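# Fetch lamp-indicated tools from chest drawers into tray

## Task

Look at the board: a lit lamp sits beside a tool's picture. Remove that tool from the chest, place it wholly within the tray, release it, and close all drawers completely; that makes the next lamp light. Repeat until every lamp is dark. At the end the fetched tools stay in the tray, all other tools are in the chest, the tray holds nothing else, and nothing may count as done if the robot is still holding it in place. Finish by opening the grippers and moving the arms away.

## Robot and tools

Robot: two Franka FR3 arms, left_arm and right_arm, each ending in a Robotiq 2F-140 two-finger gripper. Bases in the scene frame: left_arm at (+0.059, +0.466, 0) m, quat_wxyz (+0.995, 0, 0, +0.104); right_arm at (+0.040, -0.304, 0) m, quat_wxyz (+0.999, 0, 0, -0.052). The names left and right are labels only, not sides of any camera image.

Frame: one shared scene frame. Origin on the table surface midway between the arms, +x out across the table, +z up, left_arm on the +y side. Positions are in metres, orientations are quaternions written w first (qw, qx, qy, qz). In the gripper's own axes the fingers extend along +z and close along y. end_effector_position is the point between the pads when shut; closed fingertips stick out about 33 mm past it (9 mm when fully open), and closing pushes the tips roughly 24 mm further out, so keep that clearance above surfaces. Reported hand positions can be slightly off, more so at long reach.

The 20-number row (used by both execute_actions and move): first left_arm x, y, z, qw, qx, qy, qz, then left gripper position, force_limit, speed; then the same ten for right_arm. Always all 20 numbers, even if only one arm should move. The seven pose numbers are an absolute target pose for that gripper in the scene frame, not an offset. Gripper numbers are each in [-1, 1]: position +1 = fully open (140 mm), about -0.8 = pads touching, -1 = close until blocked. force_limit scales grip force (about 14 N at -1, 60 N at 0, 107 N at +1 for parts up to 40 mm). speed scales finger speed (about 30, 140, 250 mm/s at -1, 0, +1). To leave a gripper unchanged, repeat its previous three numbers; a 0 is a real command. To hold an arm still, resend its last reported pose exactly; to keep an orientation steady, reuse your own target quaternion rather than the slightly drifted reported one.

execute_actions(actions, pictures): actions is a list with at most one item. Empty list = just read the state. {"rows": [...], "steps": n} runs up to 15 control steps of 1/30 s, one row per step, last row repeated if rows run out (default 15 steps). {"steps": n} alone is a wait of up to 300 steps, counted from the previous result, so thinking time is included. A target farther than 0.6 m from the arm's last reported position along any gripper axis gets the call refused and nothing is sent. Each step the command is clipped to within 70 mm and 16 degrees of the measured pose, so long motions need several calls; after an action the arm only drifts on to its last clipped pose. pictures toggles camera images.

move(target, speed): target is one 20-number row as above. Each gripper travels in a straight line to its absolute pose; both arms finish together, path time 0.5 to 10 s (cut at 10 s). speed is the top path speed in m/s, 0.002 to 0.5, default 0.25; rotation is capped at twice that in rad/s. Finger numbers are applied at the start. Paths do not avoid obstacles or the other arm, and grippers can lag, stray or overshoot speed, particularly with a nearly straight arm. Faster moves and targets set deeper past a contact push harder. The result adds a move: line with the ending (done, off_target, moving, held, fault), active limits (paced = pose was clipped; held = some steps were blocked, after which the arm may jump fast) and each gripper's distance from target.



Result lines: per arm pose (position, quat_wxyz); Hand target = pose the controller is currently driving toward; HELD marks steps where the command was partly withheld; pose unreachable = clearance check altered the command for that arm. object_status: 0 moving, 1 blocked while opening, 2 blocked while closing (a grip), 3 reached target or pads met (thin items may still be held). Confirm a grasp by object_status 2. Stopped fingers stay until the position number changes by 0.01 or more; to squeeze harder raise force_limit and switch -1 to -0.98 or back. position_measured is in counts: 3 open, 230 pads meeting. Joint torques and External joint torques are noisy estimates that include friction and held weight.

Joint ranges (rad), base to wrist: -2.744..2.744, -1.784..1.784, -2.901..2.901, -3.042..-0.152, -2.807..2.807, 0.544..4.517, -3.016..3.016. Load limits (N m): 35, 35, 32, 30, 12, 12, 12, held weight included. Reaching one triggers a TORQUE FAULT: that arm freezes 10 s and drops the rest of the call. MOTOR HOT warns of heating from holding loads; an OVER-TEMPERATURE FAULT brakes the arm until cool.

Cautions: do not let the arms collide or press on each other; avoid slamming, hard pushes, dropping or slipping parts; never let anything leave the table. Occasional tugs on held parts or nudges to loose objects can occur, so recheck grips. Drawers must end fully shut and tools must rest by themselves, then open the grippers and withdraw.

Each tool is called by a JSON object that holds its "api" and its "payload".

## Session

{"api": "execute_actions", "payload": {"actions": []}}

Scene clock: 0.00 s of 15600.00 s.
left_arm: end_effector_position=(+0.3582, +0.6467, +0.2065) position_measured=3 object_status=3 end_effector_quat_wxyz=(+0.213, +0.833, -0.501, +0.099) | right_arm: end_effector_position=(+0.4736, -0.5339, +0.3067) position_measured=3 object_status=3 end_effector_quat_wxyz=(-0.220, -0.319, +0.913, -0.127)
Joint positions: left_arm=[ 0.456 -0.248  0.122 -2.383 -0.269  1.754  0.39 ] | right_arm=[-0.181 -0.033  0.075 -1.926 -0.443  1.624  0.773]
Joint velocities: left_arm=[ 0.001 -0.     0.002 -0.001  0.    -0.    -0.001] | right_arm=[ 0.001 -0.001 -0.001  0.001  0.     0.001  0.   ]
Joint torques (N m, as the joint torque sensors report them, + toward a larger angle): no reading
External joint torques (N m, as the arm's controller estimates them; a push from outside toward a larger angle lowers the number): no reading
Hand target (left_arm): +0.358, +0.647, +0.207; +0.213, +0.833, -0.501, +0.099
Hand target (right_arm): +0.474, -0.534, +0.307; -0.220, -0.319, +0.913, -0.127

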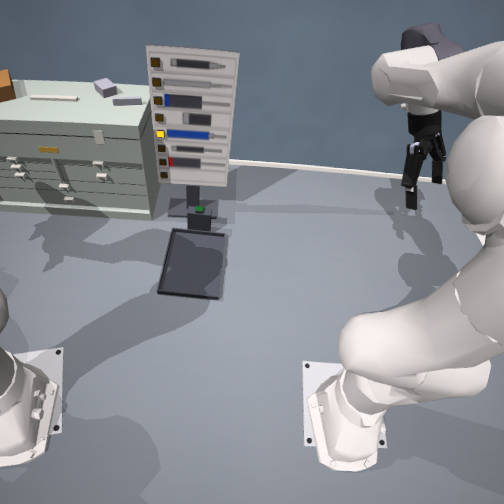

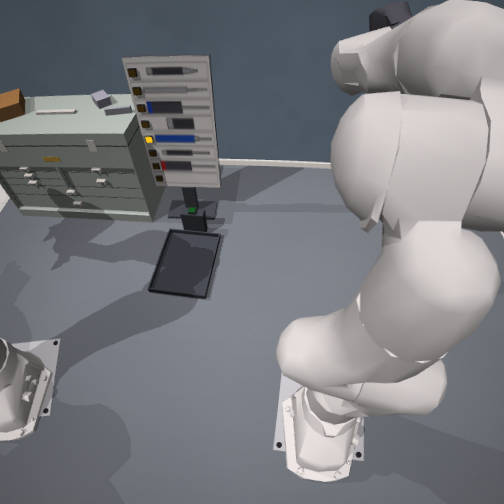

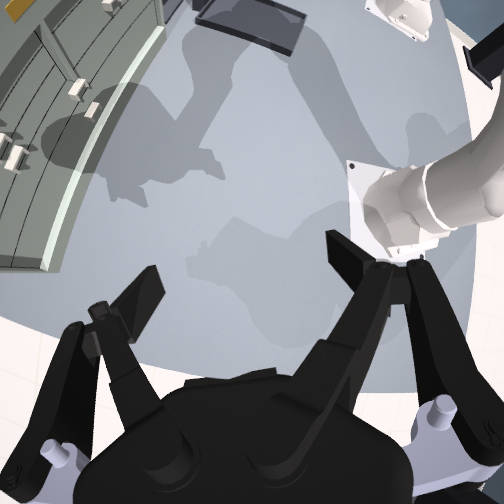

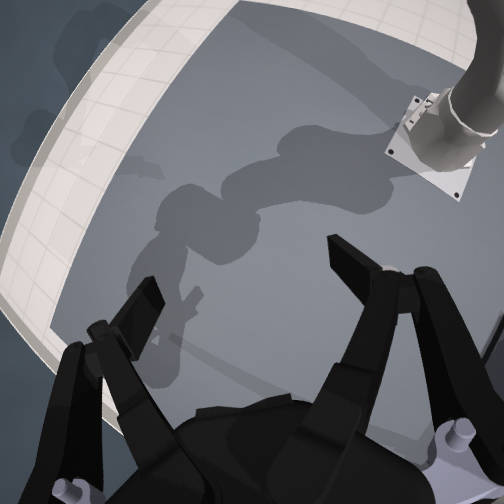

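{"api": "zoom_image", "payload": {"camera": "cam_head_left", "region": [0, 30, 260, 310]}}

{"api": "zoom_image", "payload": {"camera": "cam_head_right", "region": [0, 40, 260, 310]}}

{"api": "zoom_image", "payload": {"camera": "cam_head_left", "region": [130, 35, 250, 235]}}

Region (0, 30, 260, 310) of cam_head_left's 504x504 image, scaled by 1.800, with more detail than that image has; it fills the left 468 columns of this view, and the rest is white.

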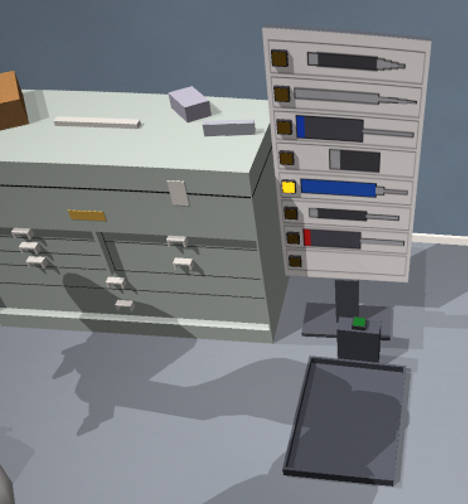

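Region (0, 40, 260, 310) of cam_head_right's 504x504 image, scaled by 1.867, with more detail than that image has; it fills the left 485 columns of this view, and the rest is white.

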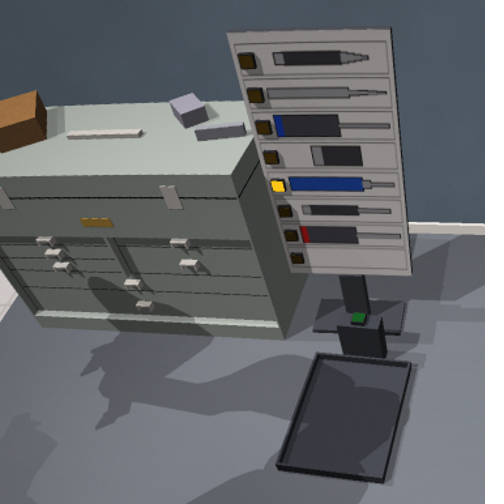

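Region (130, 35, 250, 235) of cam_head_left's 504x504 image, scaled by 2.520, with more detail than that image has; it fills the left 302 columns of this view, and the rest is white.

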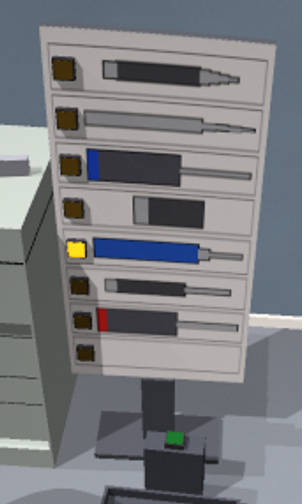

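{"api": "move", "payload": {"target": [0.33,0.45,0.30,0,0.866,0,0.5,1,0,0,0.4736,-0.5339,0.3067,-0.220,-0.319,0.913,-0.127,1,0,0]}}

Scene clock: 41.07 s of 15600.00 s.
left_arm: end_effector_position=(+0.3348, +0.4511, +0.3037) position_measured=3 object_status=3 end_effector_quat_wxyz=(+0.149, +0.916, -0.108, +0.357) | right_arm: end_effector_position=(+0.4736, -0.5339, +0.3067) position_measured=3 object_status=3 end_effector_quat_wxyz=(-0.220, -0.319, +0.913, -0.127)
Joint positions: left_arm=[ 1.381 -1.79  -0.217 -3.053 -1.058  0.996 -0.143] | right_arm=[-0.181 -0.033  0.075 -1.926 -0.443  1.624  0.773]
Joint velocities: left_arm=[ 0.048  0.001 -0.006 -0.    -0.012 -0.045 -0.   ] | right_arm=[-0.001 -0.    -0.     0.001  0.     0.001  0.   ]
Joint torques (N m, as the joint torque sensors report them, + toward a larger angle): left_arm=[ 2.03 14.48  4.77 18.83 -2.28  1.23 -0.1 ] | right_arm=[ -0.48 -29.99   1.03  23.74  -0.5    1.48  -0.15]
External joint torques (N m, as the arm's controller estimates them; a push from outside toward a larger angle lowers the number): left_arm=[ 2.26 -0.86 -0.31 -0.47 -0.45 -0.3  -0.13] | right_arm=[-0.44  0.13  1.15  0.15 -0.27 -0.01 -0.16]
Hand target (left_arm): +0.335, +0.449, +0.303; +0.152, +0.915, -0.107, +0.357
Hand target (right_arm): +0.474, -0.534, +0.307; -0.220, -0.319, +0.913, -0.127
Off the commanded pose (left_arm): 0.006 m, 27 deg; orientation clipped at the last step of the last action.
Off the commanded pose (right_arm): 0.000 m, 0 deg.
joint sent to its limit (left arm) — the command would take joint 2 (shoulder) past its lower limit and joint 4 (elbow) past its lower limit, so those joints were sent only as far as their limits.
After step 90, 34.27 s passed at rest.
move: off_target (left_arm); limits=paced

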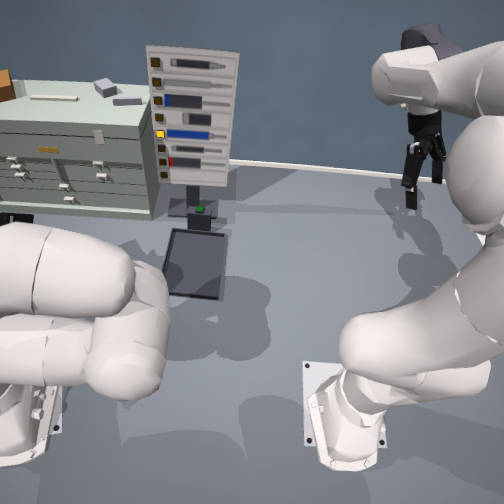

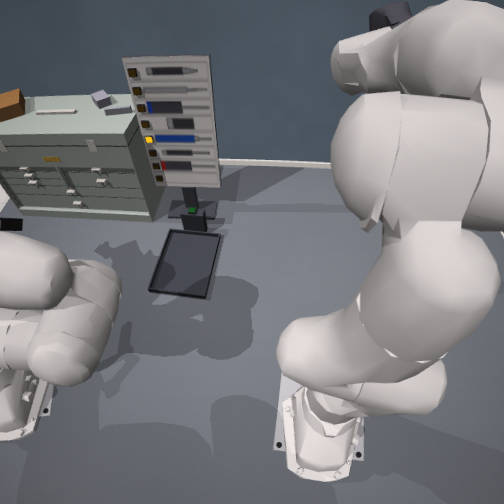

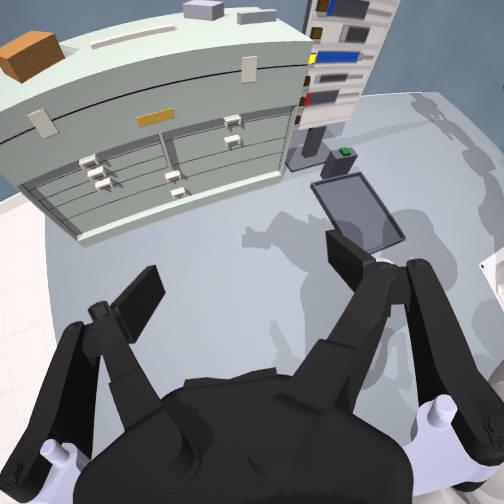

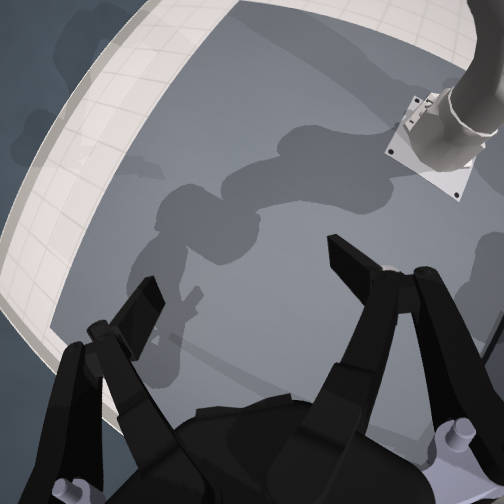

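{"api": "move", "payload": {"target": [0.45,0.5,0.42,0,0.966,0,0.259,1,0,0,0.4736,-0.5339,0.3067,-0.220,-0.319,0.913,-0.127,1,0,0]}}

Scene clock: 47.83 s of 15600.00 s.
left_arm: end_effector_position=(+0.4477, +0.4995, +0.4196) position_measured=3 object_status=3 end_effector_quat_wxyz=(-0.006, +0.966, -0.003, +0.258) | right_arm: end_effector_position=(+0.4736, -0.5339, +0.3067) position_measured=3 object_status=3 end_effector_quat_wxyz=(-0.220, -0.319, +0.913, -0.127)
Joint positions: left_arm=[ 1.659 -1.659 -0.461 -2.447 -1.232  1.031 -0.443] | right_arm=[-0.181 -0.033  0.075 -1.926 -0.443  1.624  0.773]
Joint velocities: left_arm=[ 0.    -0.001  0.     0.001  0.    -0.    -0.031] | right_arm=[ 0.001 -0.001  0.    -0.001 -0.    -0.     0.   ]
Joint torques (N m, as the joint torque sensors report them, + toward a larger angle): left_arm=[ 0.74 22.19 14.14 12.5  -1.34  2.38 -0.08] | right_arm=[ -0.29 -29.94   1.01  23.71  -0.54   1.44  -0.12]
External joint torques (N m, as the arm's controller estimates them; a push from outside toward a larger angle lowers the number): left_arm=[ 0.79  0.37  0.64  1.17 -0.39 -0.34 -0.09] | right_arm=[-0.34  0.28  1.04  0.09 -0.32 -0.05 -0.12]
Hand target (left_arm): +0.448, +0.499, +0.420; -0.003, +0.966, +0.003, +0.258
Hand target (right_arm): +0.474, -0.534, +0.307; -0.220, -0.319, +0.913, -0.127
Off the commanded pose (left_arm): 0.002 m, 1 deg.
Off the commanded pose (right_arm): 0.000 m, 0 deg.
After step 90, 2.10 s passed at rest.
move: done

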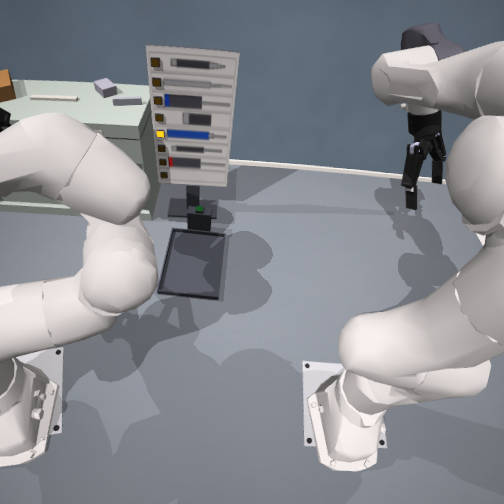

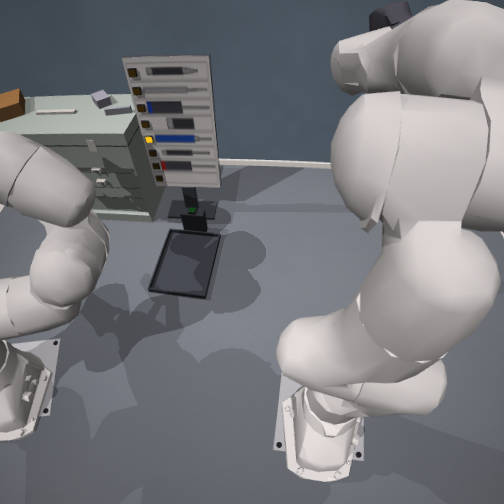

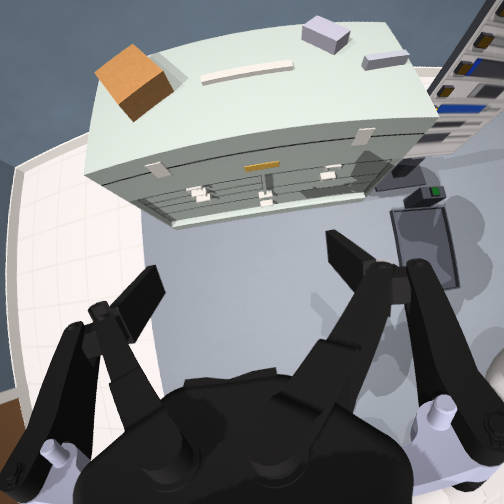

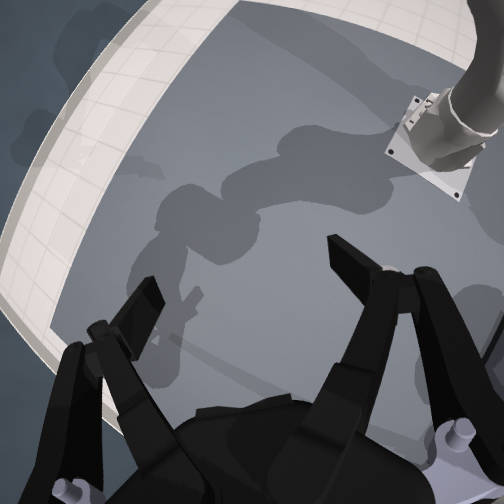

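{"api": "move", "payload": {"target": [0.45,0.5,0.70,0,1,0,0,1,0,0,0.4736,-0.5339,0.3067,-0.220,-0.319,0.913,-0.127,1,0,0]}}

Scene clock: 85.53 s of 15600.00 s.
left_arm: end_effector_position=(+0.4467, +0.5048, +0.6923) position_measured=3 object_status=3 end_effector_quat_wxyz=(-0.012, +0.998, +0.000, +0.058) | right_arm: end_effector_position=(+0.4736, -0.5339, +0.3067) position_measured=3 object_status=3 end_effector_quat_wxyz=(-0.220, -0.319, +0.913, -0.127)
Joint positions: left_arm=[ 2.214 -0.446 -1.058 -0.515 -1.027  0.589 -1.124] | right_arm=[-0.181 -0.033  0.075 -1.926 -0.443  1.624  0.773]
Joint velocities: left_arm=[-0.029  0.035 -0.09  -0.001  0.096  0.018 -0.054] | right_arm=[-0.001 -0.001  0.001  0.    -0.    -0.     0.   ]
Joint torques (N m, as the joint torque sensors report them, + toward a larger angle): left_arm=[-1.38 19.92  5.13  3.37  0.97  3.27 -0.16] | right_arm=[ -0.07 -29.98   0.86  23.96  -0.49   1.49  -0.07]
External joint torques (N m, as the arm's controller estimates them; a push from outside toward a larger angle lowers the number): left_arm=[-1.61  1.13 -1.2   1.13  0.61  0.46 -0.16] | right_arm=[-0.11  0.3   0.89  0.31 -0.26  0.   -0.08]
Hand target (left_arm): +0.447, +0.505, +0.693; -0.014, +0.998, +0.010, +0.060
Hand target (right_arm): +0.474, -0.534, +0.307; -0.220, -0.319, +0.913, -0.127
Off the commanded pose (left_arm): 0.010 m, 7 deg.
Off the commanded pose (right_arm): 0.000 m, 0 deg.
elbow stopped short (left arm): the move would have taken joint 4 (elbow) straighter than the controller allows; a more bent joint 4 avoids this.
After step 90, 32.20 s passed at rest.
move: off_target (left_arm)

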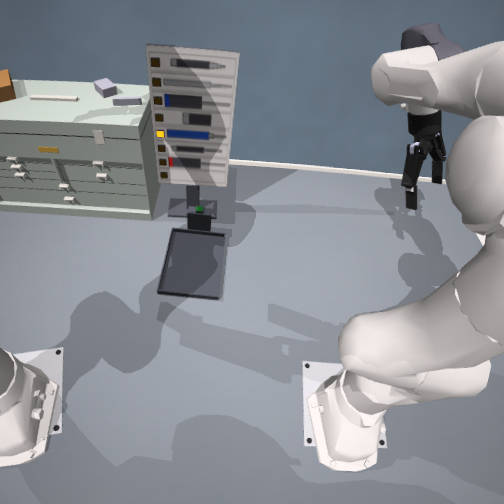

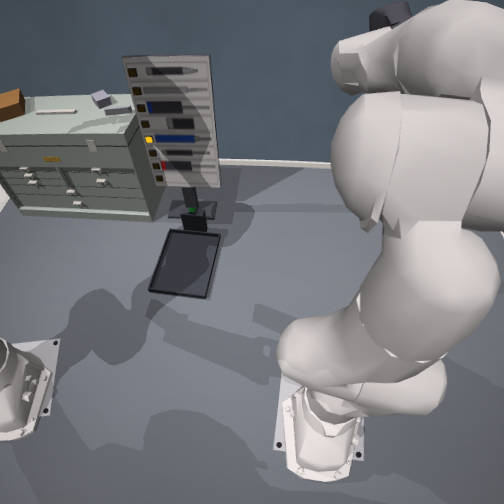

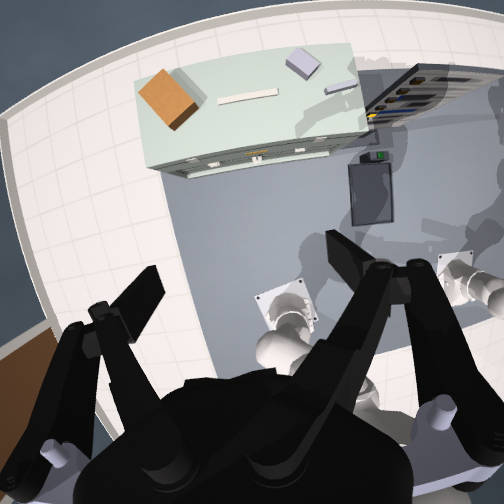

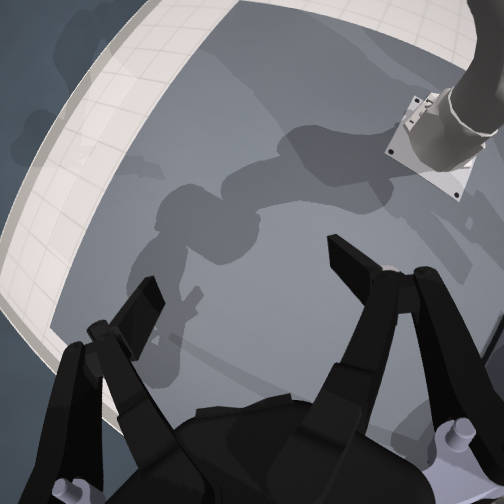

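{"api": "move", "payload": {"target": [0.08,0.92,0.42,0,0.707,0.707,0,1,0,0,0.4736,-0.5339,0.3067,-0.220,-0.319,0.913,-0.127,1,0,0]}}

Scene clock: 103.67 s of 15600.00 s.
left_arm: end_effector_position=(+0.0895, +0.9183, +0.4226) position_measured=3 object_status=3 end_effector_quat_wxyz=(+0.011, +0.709, +0.705, +0.015) | right_arm: end_effector_position=(+0.4736, -0.5339, +0.3067) position_measured=3 object_status=3 end_effector_quat_wxyz=(-0.220, -0.319, +0.913, -0.127)
Joint positions: left_arm=[ 2.729 -0.74  -0.916 -1.849 -0.612  1.365 -1.096] | right_arm=[-0.181 -0.033  0.075 -1.926 -0.443  1.624  0.773]
Joint velocities: left_arm=[-0.001  0.    -0.001  0.     0.001  0.001 -0.031] | right_arm=[ 0.001  0.001 -0.001  0.001  0.001 -0.001  0.   ]
Joint torques (N m, as the joint torque sensors report them, + toward a larger angle): left_arm=[ 0.63  8.86 16.06 20.33  1.43  2.98 -0.39] | right_arm=[ -0.02 -30.03   0.84  23.68  -0.5    1.51  -0.13]
External joint torques (N m, as the arm's controller estimates them; a push from outside toward a larger angle lowers the number): left_arm=[ 0.66  1.44 -0.69  1.88  0.69  0.49 -0.4 ] | right_arm=[-0.07  0.16  0.86  0.02 -0.27  0.01 -0.14]
Hand target (left_arm): +0.089, +0.919, +0.423; +0.009, +0.705, +0.709, +0.014
Hand target (right_arm): +0.474, -0.534, +0.307; -0.220, -0.319, +0.913, -0.127
Off the commanded pose (left_arm): 0.010 m, 2 deg.
Off the commanded pose (right_arm): 0.000 m, 0 deg.
joint sent to its limit (left arm) — the command would take joint 1 (waist) past its upper limit, so that joint was sent only as far as its limit.
After step 90, 11.10 s passed at rest.
move: off_target (left_arm)

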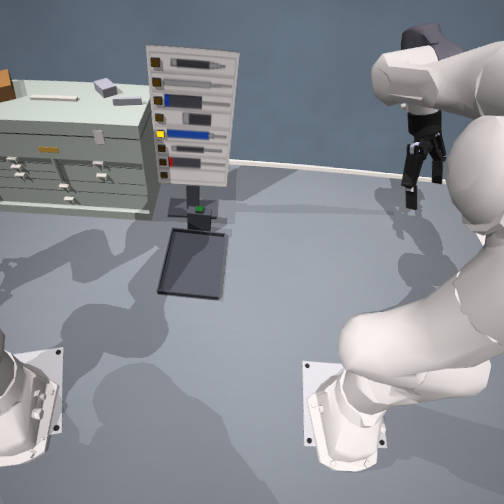

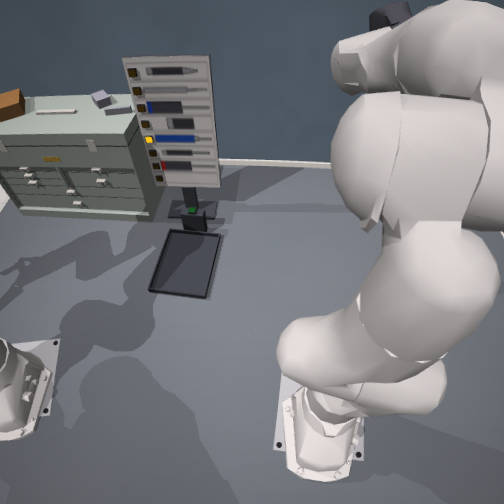

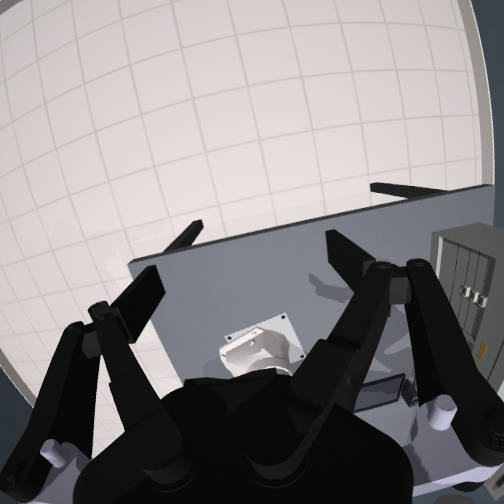

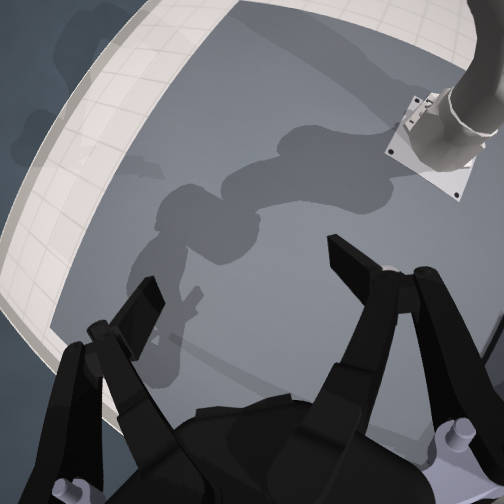

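{"api": "move", "payload": {"target": [-0.33,0.74,0.42,0,0.383,0.924,0,1,0,0,0.4736,-0.5339,0.3067,-0.220,-0.319,0.913,-0.127,1,0,0], "speed": 0.2}}

Scene clock: 116.90 s of 15600.00 s.
left_arm: end_effector_position=(-0.3249, +0.7440, +0.4167) position_measured=3 object_status=3 end_effector_quat_wxyz=(+0.003, +0.388, +0.922, +0.005) | right_arm: end_effector_position=(+0.4736, -0.5339, +0.3067) position_measured=3 object_status=3 end_effector_quat_wxyz=(-0.220, -0.319, +0.913, -0.127)
Joint positions: left_arm=[ 2.73  -0.269 -0.349 -1.837 -0.102  1.578 -1.314] | right_arm=[-0.181 -0.033  0.075 -1.926 -0.443  1.624  0.773]
Joint velocities: left_arm=[-0.001  0.001  0.     0.     0.003  0.    -0.029] | right_arm=[-0.001 -0.001 -0.001  0.001 -0.001 -0.001 -0.   ]
Joint torques (N m, as the joint torque sensors report them, + toward a larger angle): left_arm=[  0.15 -19.96   3.96  25.63   1.37   3.01  -0.22] | right_arm=[ -0.23 -29.52   1.    23.61  -0.55   1.46  -0.12]
External joint torques (N m, as the arm's controller estimates them; a push from outside toward a larger angle lowers the number): left_arm=[ 0.2   0.31  1.34  2.11  0.54  0.51 -0.22] | right_arm=[-0.19  0.8   1.11 -0.08 -0.32 -0.03 -0.13]
Hand target (left_arm): -0.327, +0.744, +0.417; +0.002, +0.382, +0.924, +0.004
Hand target (right_arm): +0.474, -0.534, +0.307; -0.220, -0.319, +0.913, -0.127
Off the commanded pose (left_arm): 0.007 m, 1 deg.
Off the commanded pose (right_arm): 0.000 m, 0 deg.
joint sent to its limit (left arm) — the command would take joint 1 (waist) past its upper limit, so that joint was sent only as far as its limit.
After step 90, 7.37 s passed at rest.
move: off_target (left_arm)

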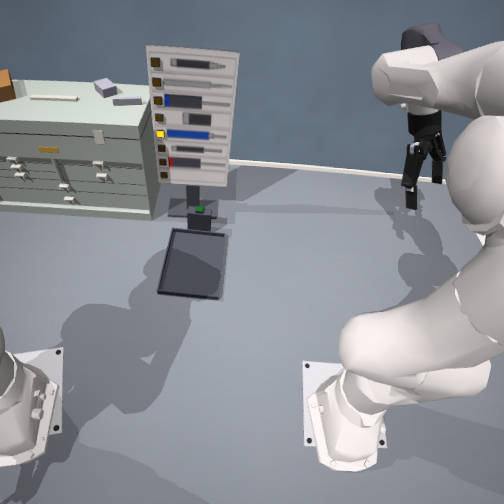

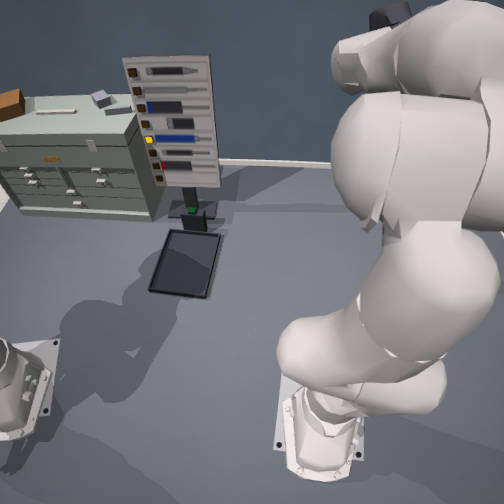

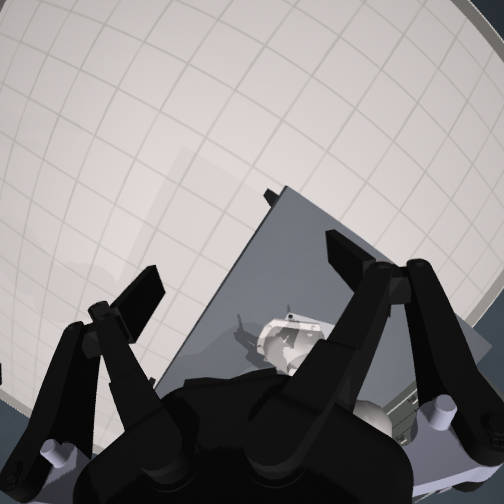

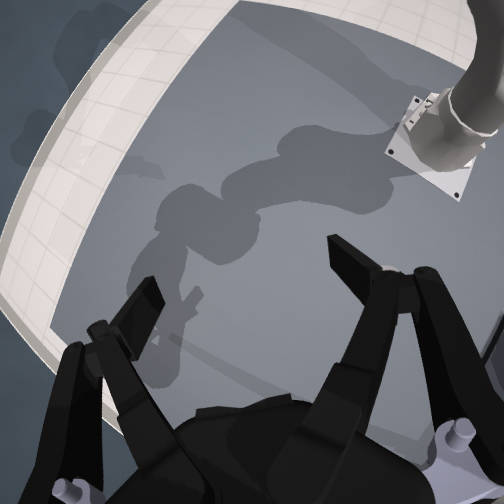

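{"api": "move", "payload": {"target": [-0.42,0.88,0.22,0,0.36,0.933,0,1,0,0,0.4736,-0.5339,0.3067,-0.220,-0.319,0.913,-0.127,1,0,0], "speed": 0.3}}

{"api": "move", "payload": {"target": [-0.09,1.09,0.22,0,0.62,0.783,0,1,0,0,0.4736,-0.5339,0.3067,-0.220,-0.319,0.913,-0.127,1,0,0], "speed": 0.3}}

{"api": "move", "payload": {"target": [0.29,1.06,0.22,0,0.825,0.565,0,1,0,0,0.4736,-0.5339,0.3067,-0.220,-0.319,0.913,-0.127,1,0,0], "speed": 0.3}}

Scene clock: 142.63 s of 15600.00 s.
left_arm: end_effector_position=(-0.4196, +0.8762, +0.2189) position_measured=3 object_status=3 end_effector_quat_wxyz=(+0.003, +0.364, +0.931, -0.008) | right_arm: end_effector_position=(+0.4736, -0.5339, +0.3067) position_measured=3 object_status=3 end_effector_quat_wxyz=(-0.220, -0.319, +0.913, -0.127)
Joint positions: left_arm=[ 2.609  0.282 -0.437 -1.726  0.141  1.968 -1.627] | right_arm=[-0.181 -0.033  0.075 -1.926 -0.443  1.624  0.773]
Joint velocities: left_arm=[-0.001  0.001  0.001  0.002  0.002  0.002 -0.031] | right_arm=[ 0.001  0.     0.     0.001  0.001 -0.001 -0.001]
Joint torques (N m, as the joint torque sensors report them, + toward a larger angle): left_arm=[ -1.65 -38.66  -1.59  25.85   1.41   3.01  -0.26] | right_arm=[ -0.11 -30.01   0.71  23.64  -0.52   1.49  -0.12]
External joint torques (N m, as the arm's controller estimates them; a push from outside toward a larger angle lowers the number): left_arm=[-1.72 -0.08  1.88  1.79  0.59  0.52 -0.26] | right_arm=[-0.07  0.21  0.82 -0.01 -0.28  0.   -0.13]
Hand target (left_arm): -0.421, +0.877, +0.219; +0.000, +0.359, +0.933, -0.008
Hand target (right_arm): +0.474, -0.534, +0.307; -0.220, -0.319, +0.913, -0.127
Off the commanded pose (left_arm): 0.004 m, 1 deg.
Off the commanded pose (right_arm): 0.000 m, 0 deg.
After step 90, 21.00 s passed at rest.
move: off_target (left_arm)

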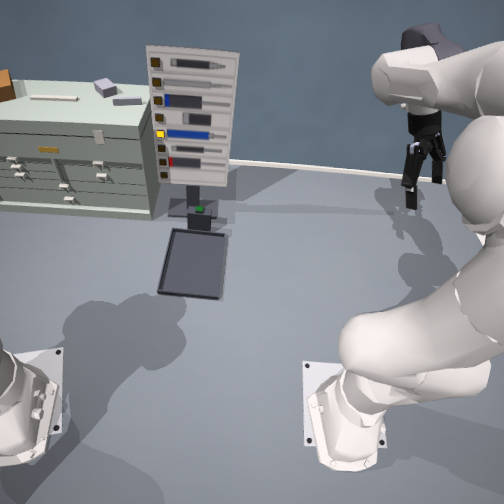

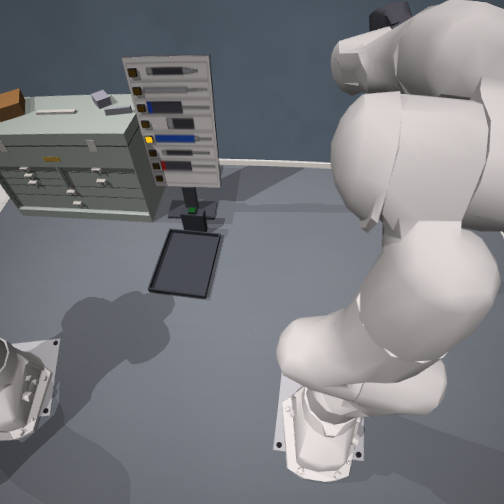

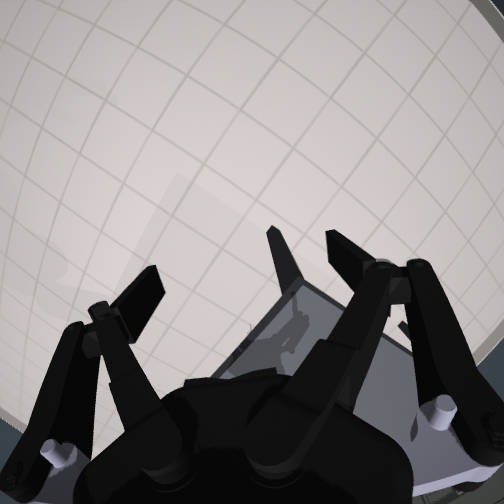

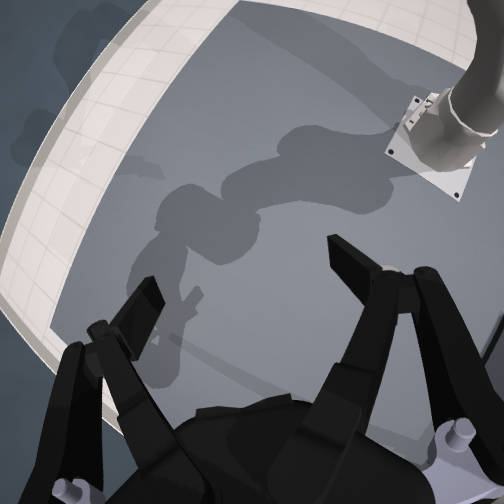

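Scene clock: 144.60 s of 15600.00 s.
left_arm: end_effector_position=(-0.0949, +1.0867, +0.2189) position_measured=3 object_status=3 end_effector_quat_wxyz=(-0.003, +0.624, +0.781, -0.007) | right_arm: end_effector_position=(+0.4736, -0.5339, +0.3067) position_measured=3 object_status=3 end_effector_quat_wxyz=(-0.220, -0.319, +0.913, -0.127)
Joint positions: left_arm=[ 2.188  0.35  -0.678 -1.689  0.249  1.949 -1.711] | right_arm=[-0.181 -0.033  0.075 -1.926 -0.443  1.624  0.773]
Joint velocities: left_arm=[-0.005  0.001 -0.     0.001  0.001 -0.007 -0.012] | right_arm=[-0.001 -0.    -0.    -0.     0.    -0.    -0.   ]
Joint torques (N m, as the joint torque sensors report them, + toward a larger angle): left_arm=[ -1.75 -37.02  -4.96  26.34   1.36   2.13  -0.35] | right_arm=[  0.16 -29.54   0.81  23.93  -0.51   1.47  -0.11]
External joint torques (N m, as the arm's controller estimates them; a push from outside toward a larger angle lowers the number): left_arm=[-1.62  0.05  1.78  2.6   0.53 -0.37 -0.35] | right_arm=[ 0.24  0.63  0.96  0.32 -0.28 -0.02 -0.12]
Hand target (left_arm): -0.095, +1.086, +0.219; -0.003, +0.622, +0.783, -0.009
Hand target (right_arm): +0.474, -0.534, +0.307; -0.220, -0.319, +0.913, -0.127
Off the commanded pose (left_arm): 0.006 m, 1 deg.
Off the commanded pose (right_arm): 0.000 m, 0 deg.
move: off_target (left_arm)

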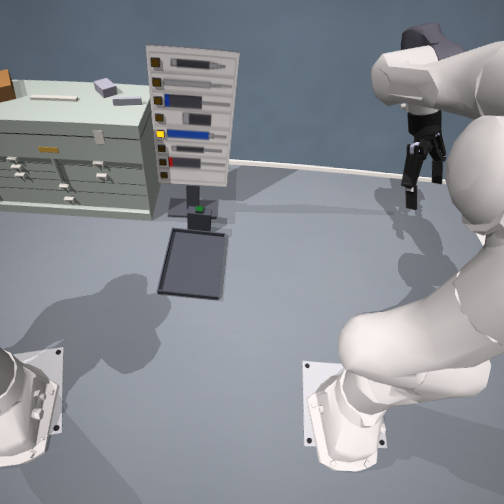

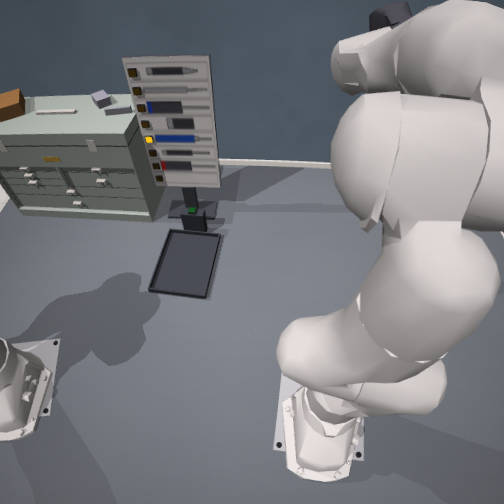

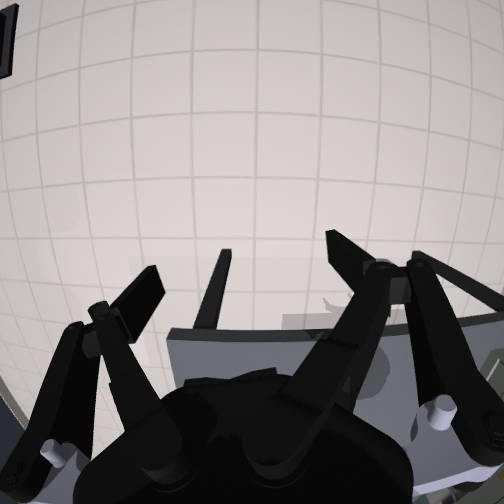

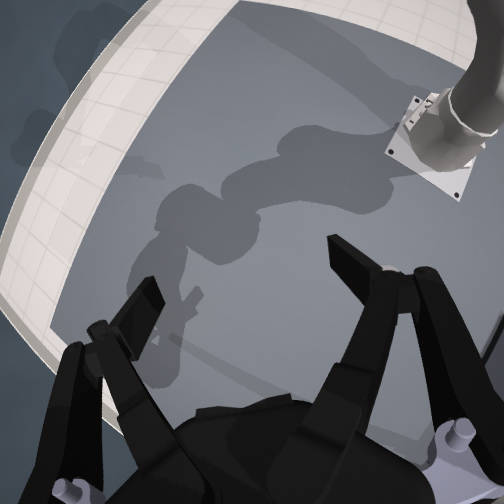

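Scene clock: 146.57 s of 15600.00 s.
left_arm: end_effector_position=(+0.2840, +1.0600, +0.2189) position_measured=3 object_status=3 end_effector_quat_wxyz=(-0.006, +0.827, +0.562, -0.006) | right_arm: end_effector_position=(+0.4736, -0.5339, +0.3067) position_measured=3 object_status=3 end_effector_quat_wxyz=(-0.220, -0.319, +0.913, -0.127)
Joint positions: left_arm=[ 1.756  0.394 -0.885 -1.705  0.34   1.937 -1.774] | right_arm=[-0.181 -0.033  0.075 -1.926 -0.443  1.624  0.773]
Joint velocities: left_arm=[-0.008  0.001  0.003  0.001  0.001 -0.005 -0.011] | right_arm=[-0.001  0.     0.003  0.002  0.    -0.001 -0.001]
Joint torques (N m, as the joint torque sensors report them, + toward a larger angle): left_arm=[ -1.92 -33.96  -7.76  25.37   1.29   2.11  -0.16] | right_arm=[ -0.1  -29.6    0.95  23.59  -0.52   1.45  -0.13]
External joint torques (N m, as the arm's controller estimates them; a push from outside toward a larger angle lowers the number): left_arm=[-1.94 -0.02  1.54  2.04  0.45 -0.4  -0.15] | right_arm=[-0.16  0.57  0.96 -0.04 -0.3  -0.05 -0.14]
Hand target (left_arm): +0.284, +1.060, +0.219; -0.006, +0.825, +0.564, -0.007
Hand target (right_arm): +0.474, -0.534, +0.307; -0.220, -0.319, +0.913, -0.127
Off the commanded pose (left_arm): 0.006 m, 1 deg.
Off the commanded pose (right_arm): 0.000 m, 0 deg.
move: off_target (left_arm)

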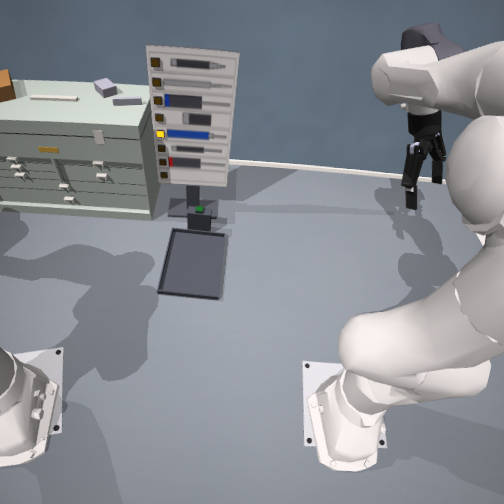

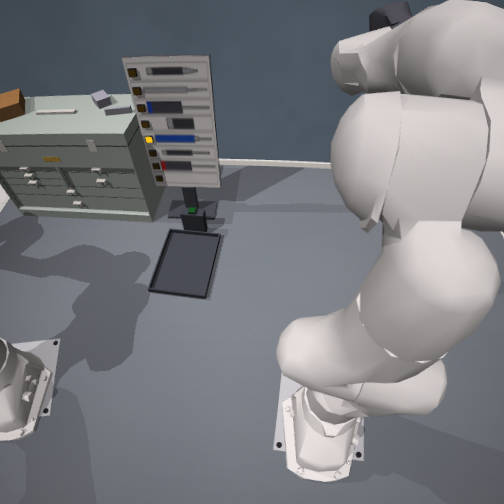

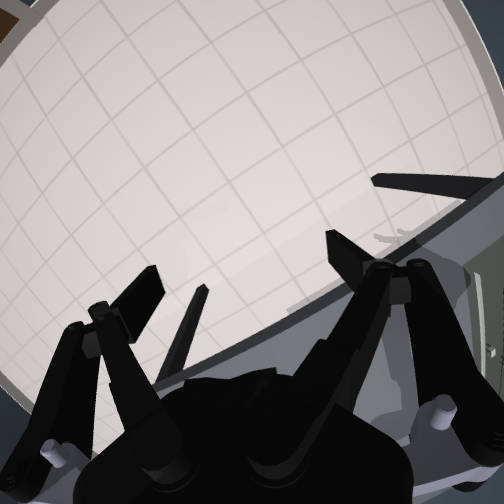

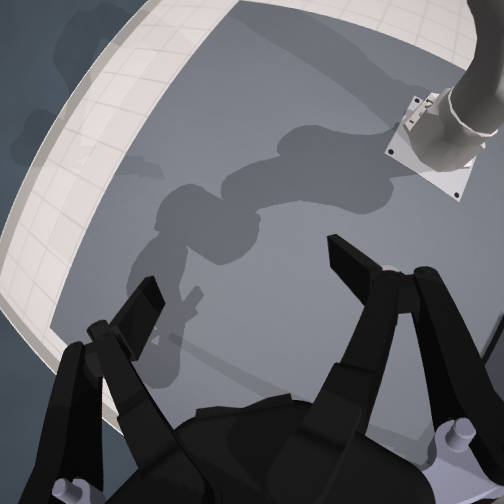

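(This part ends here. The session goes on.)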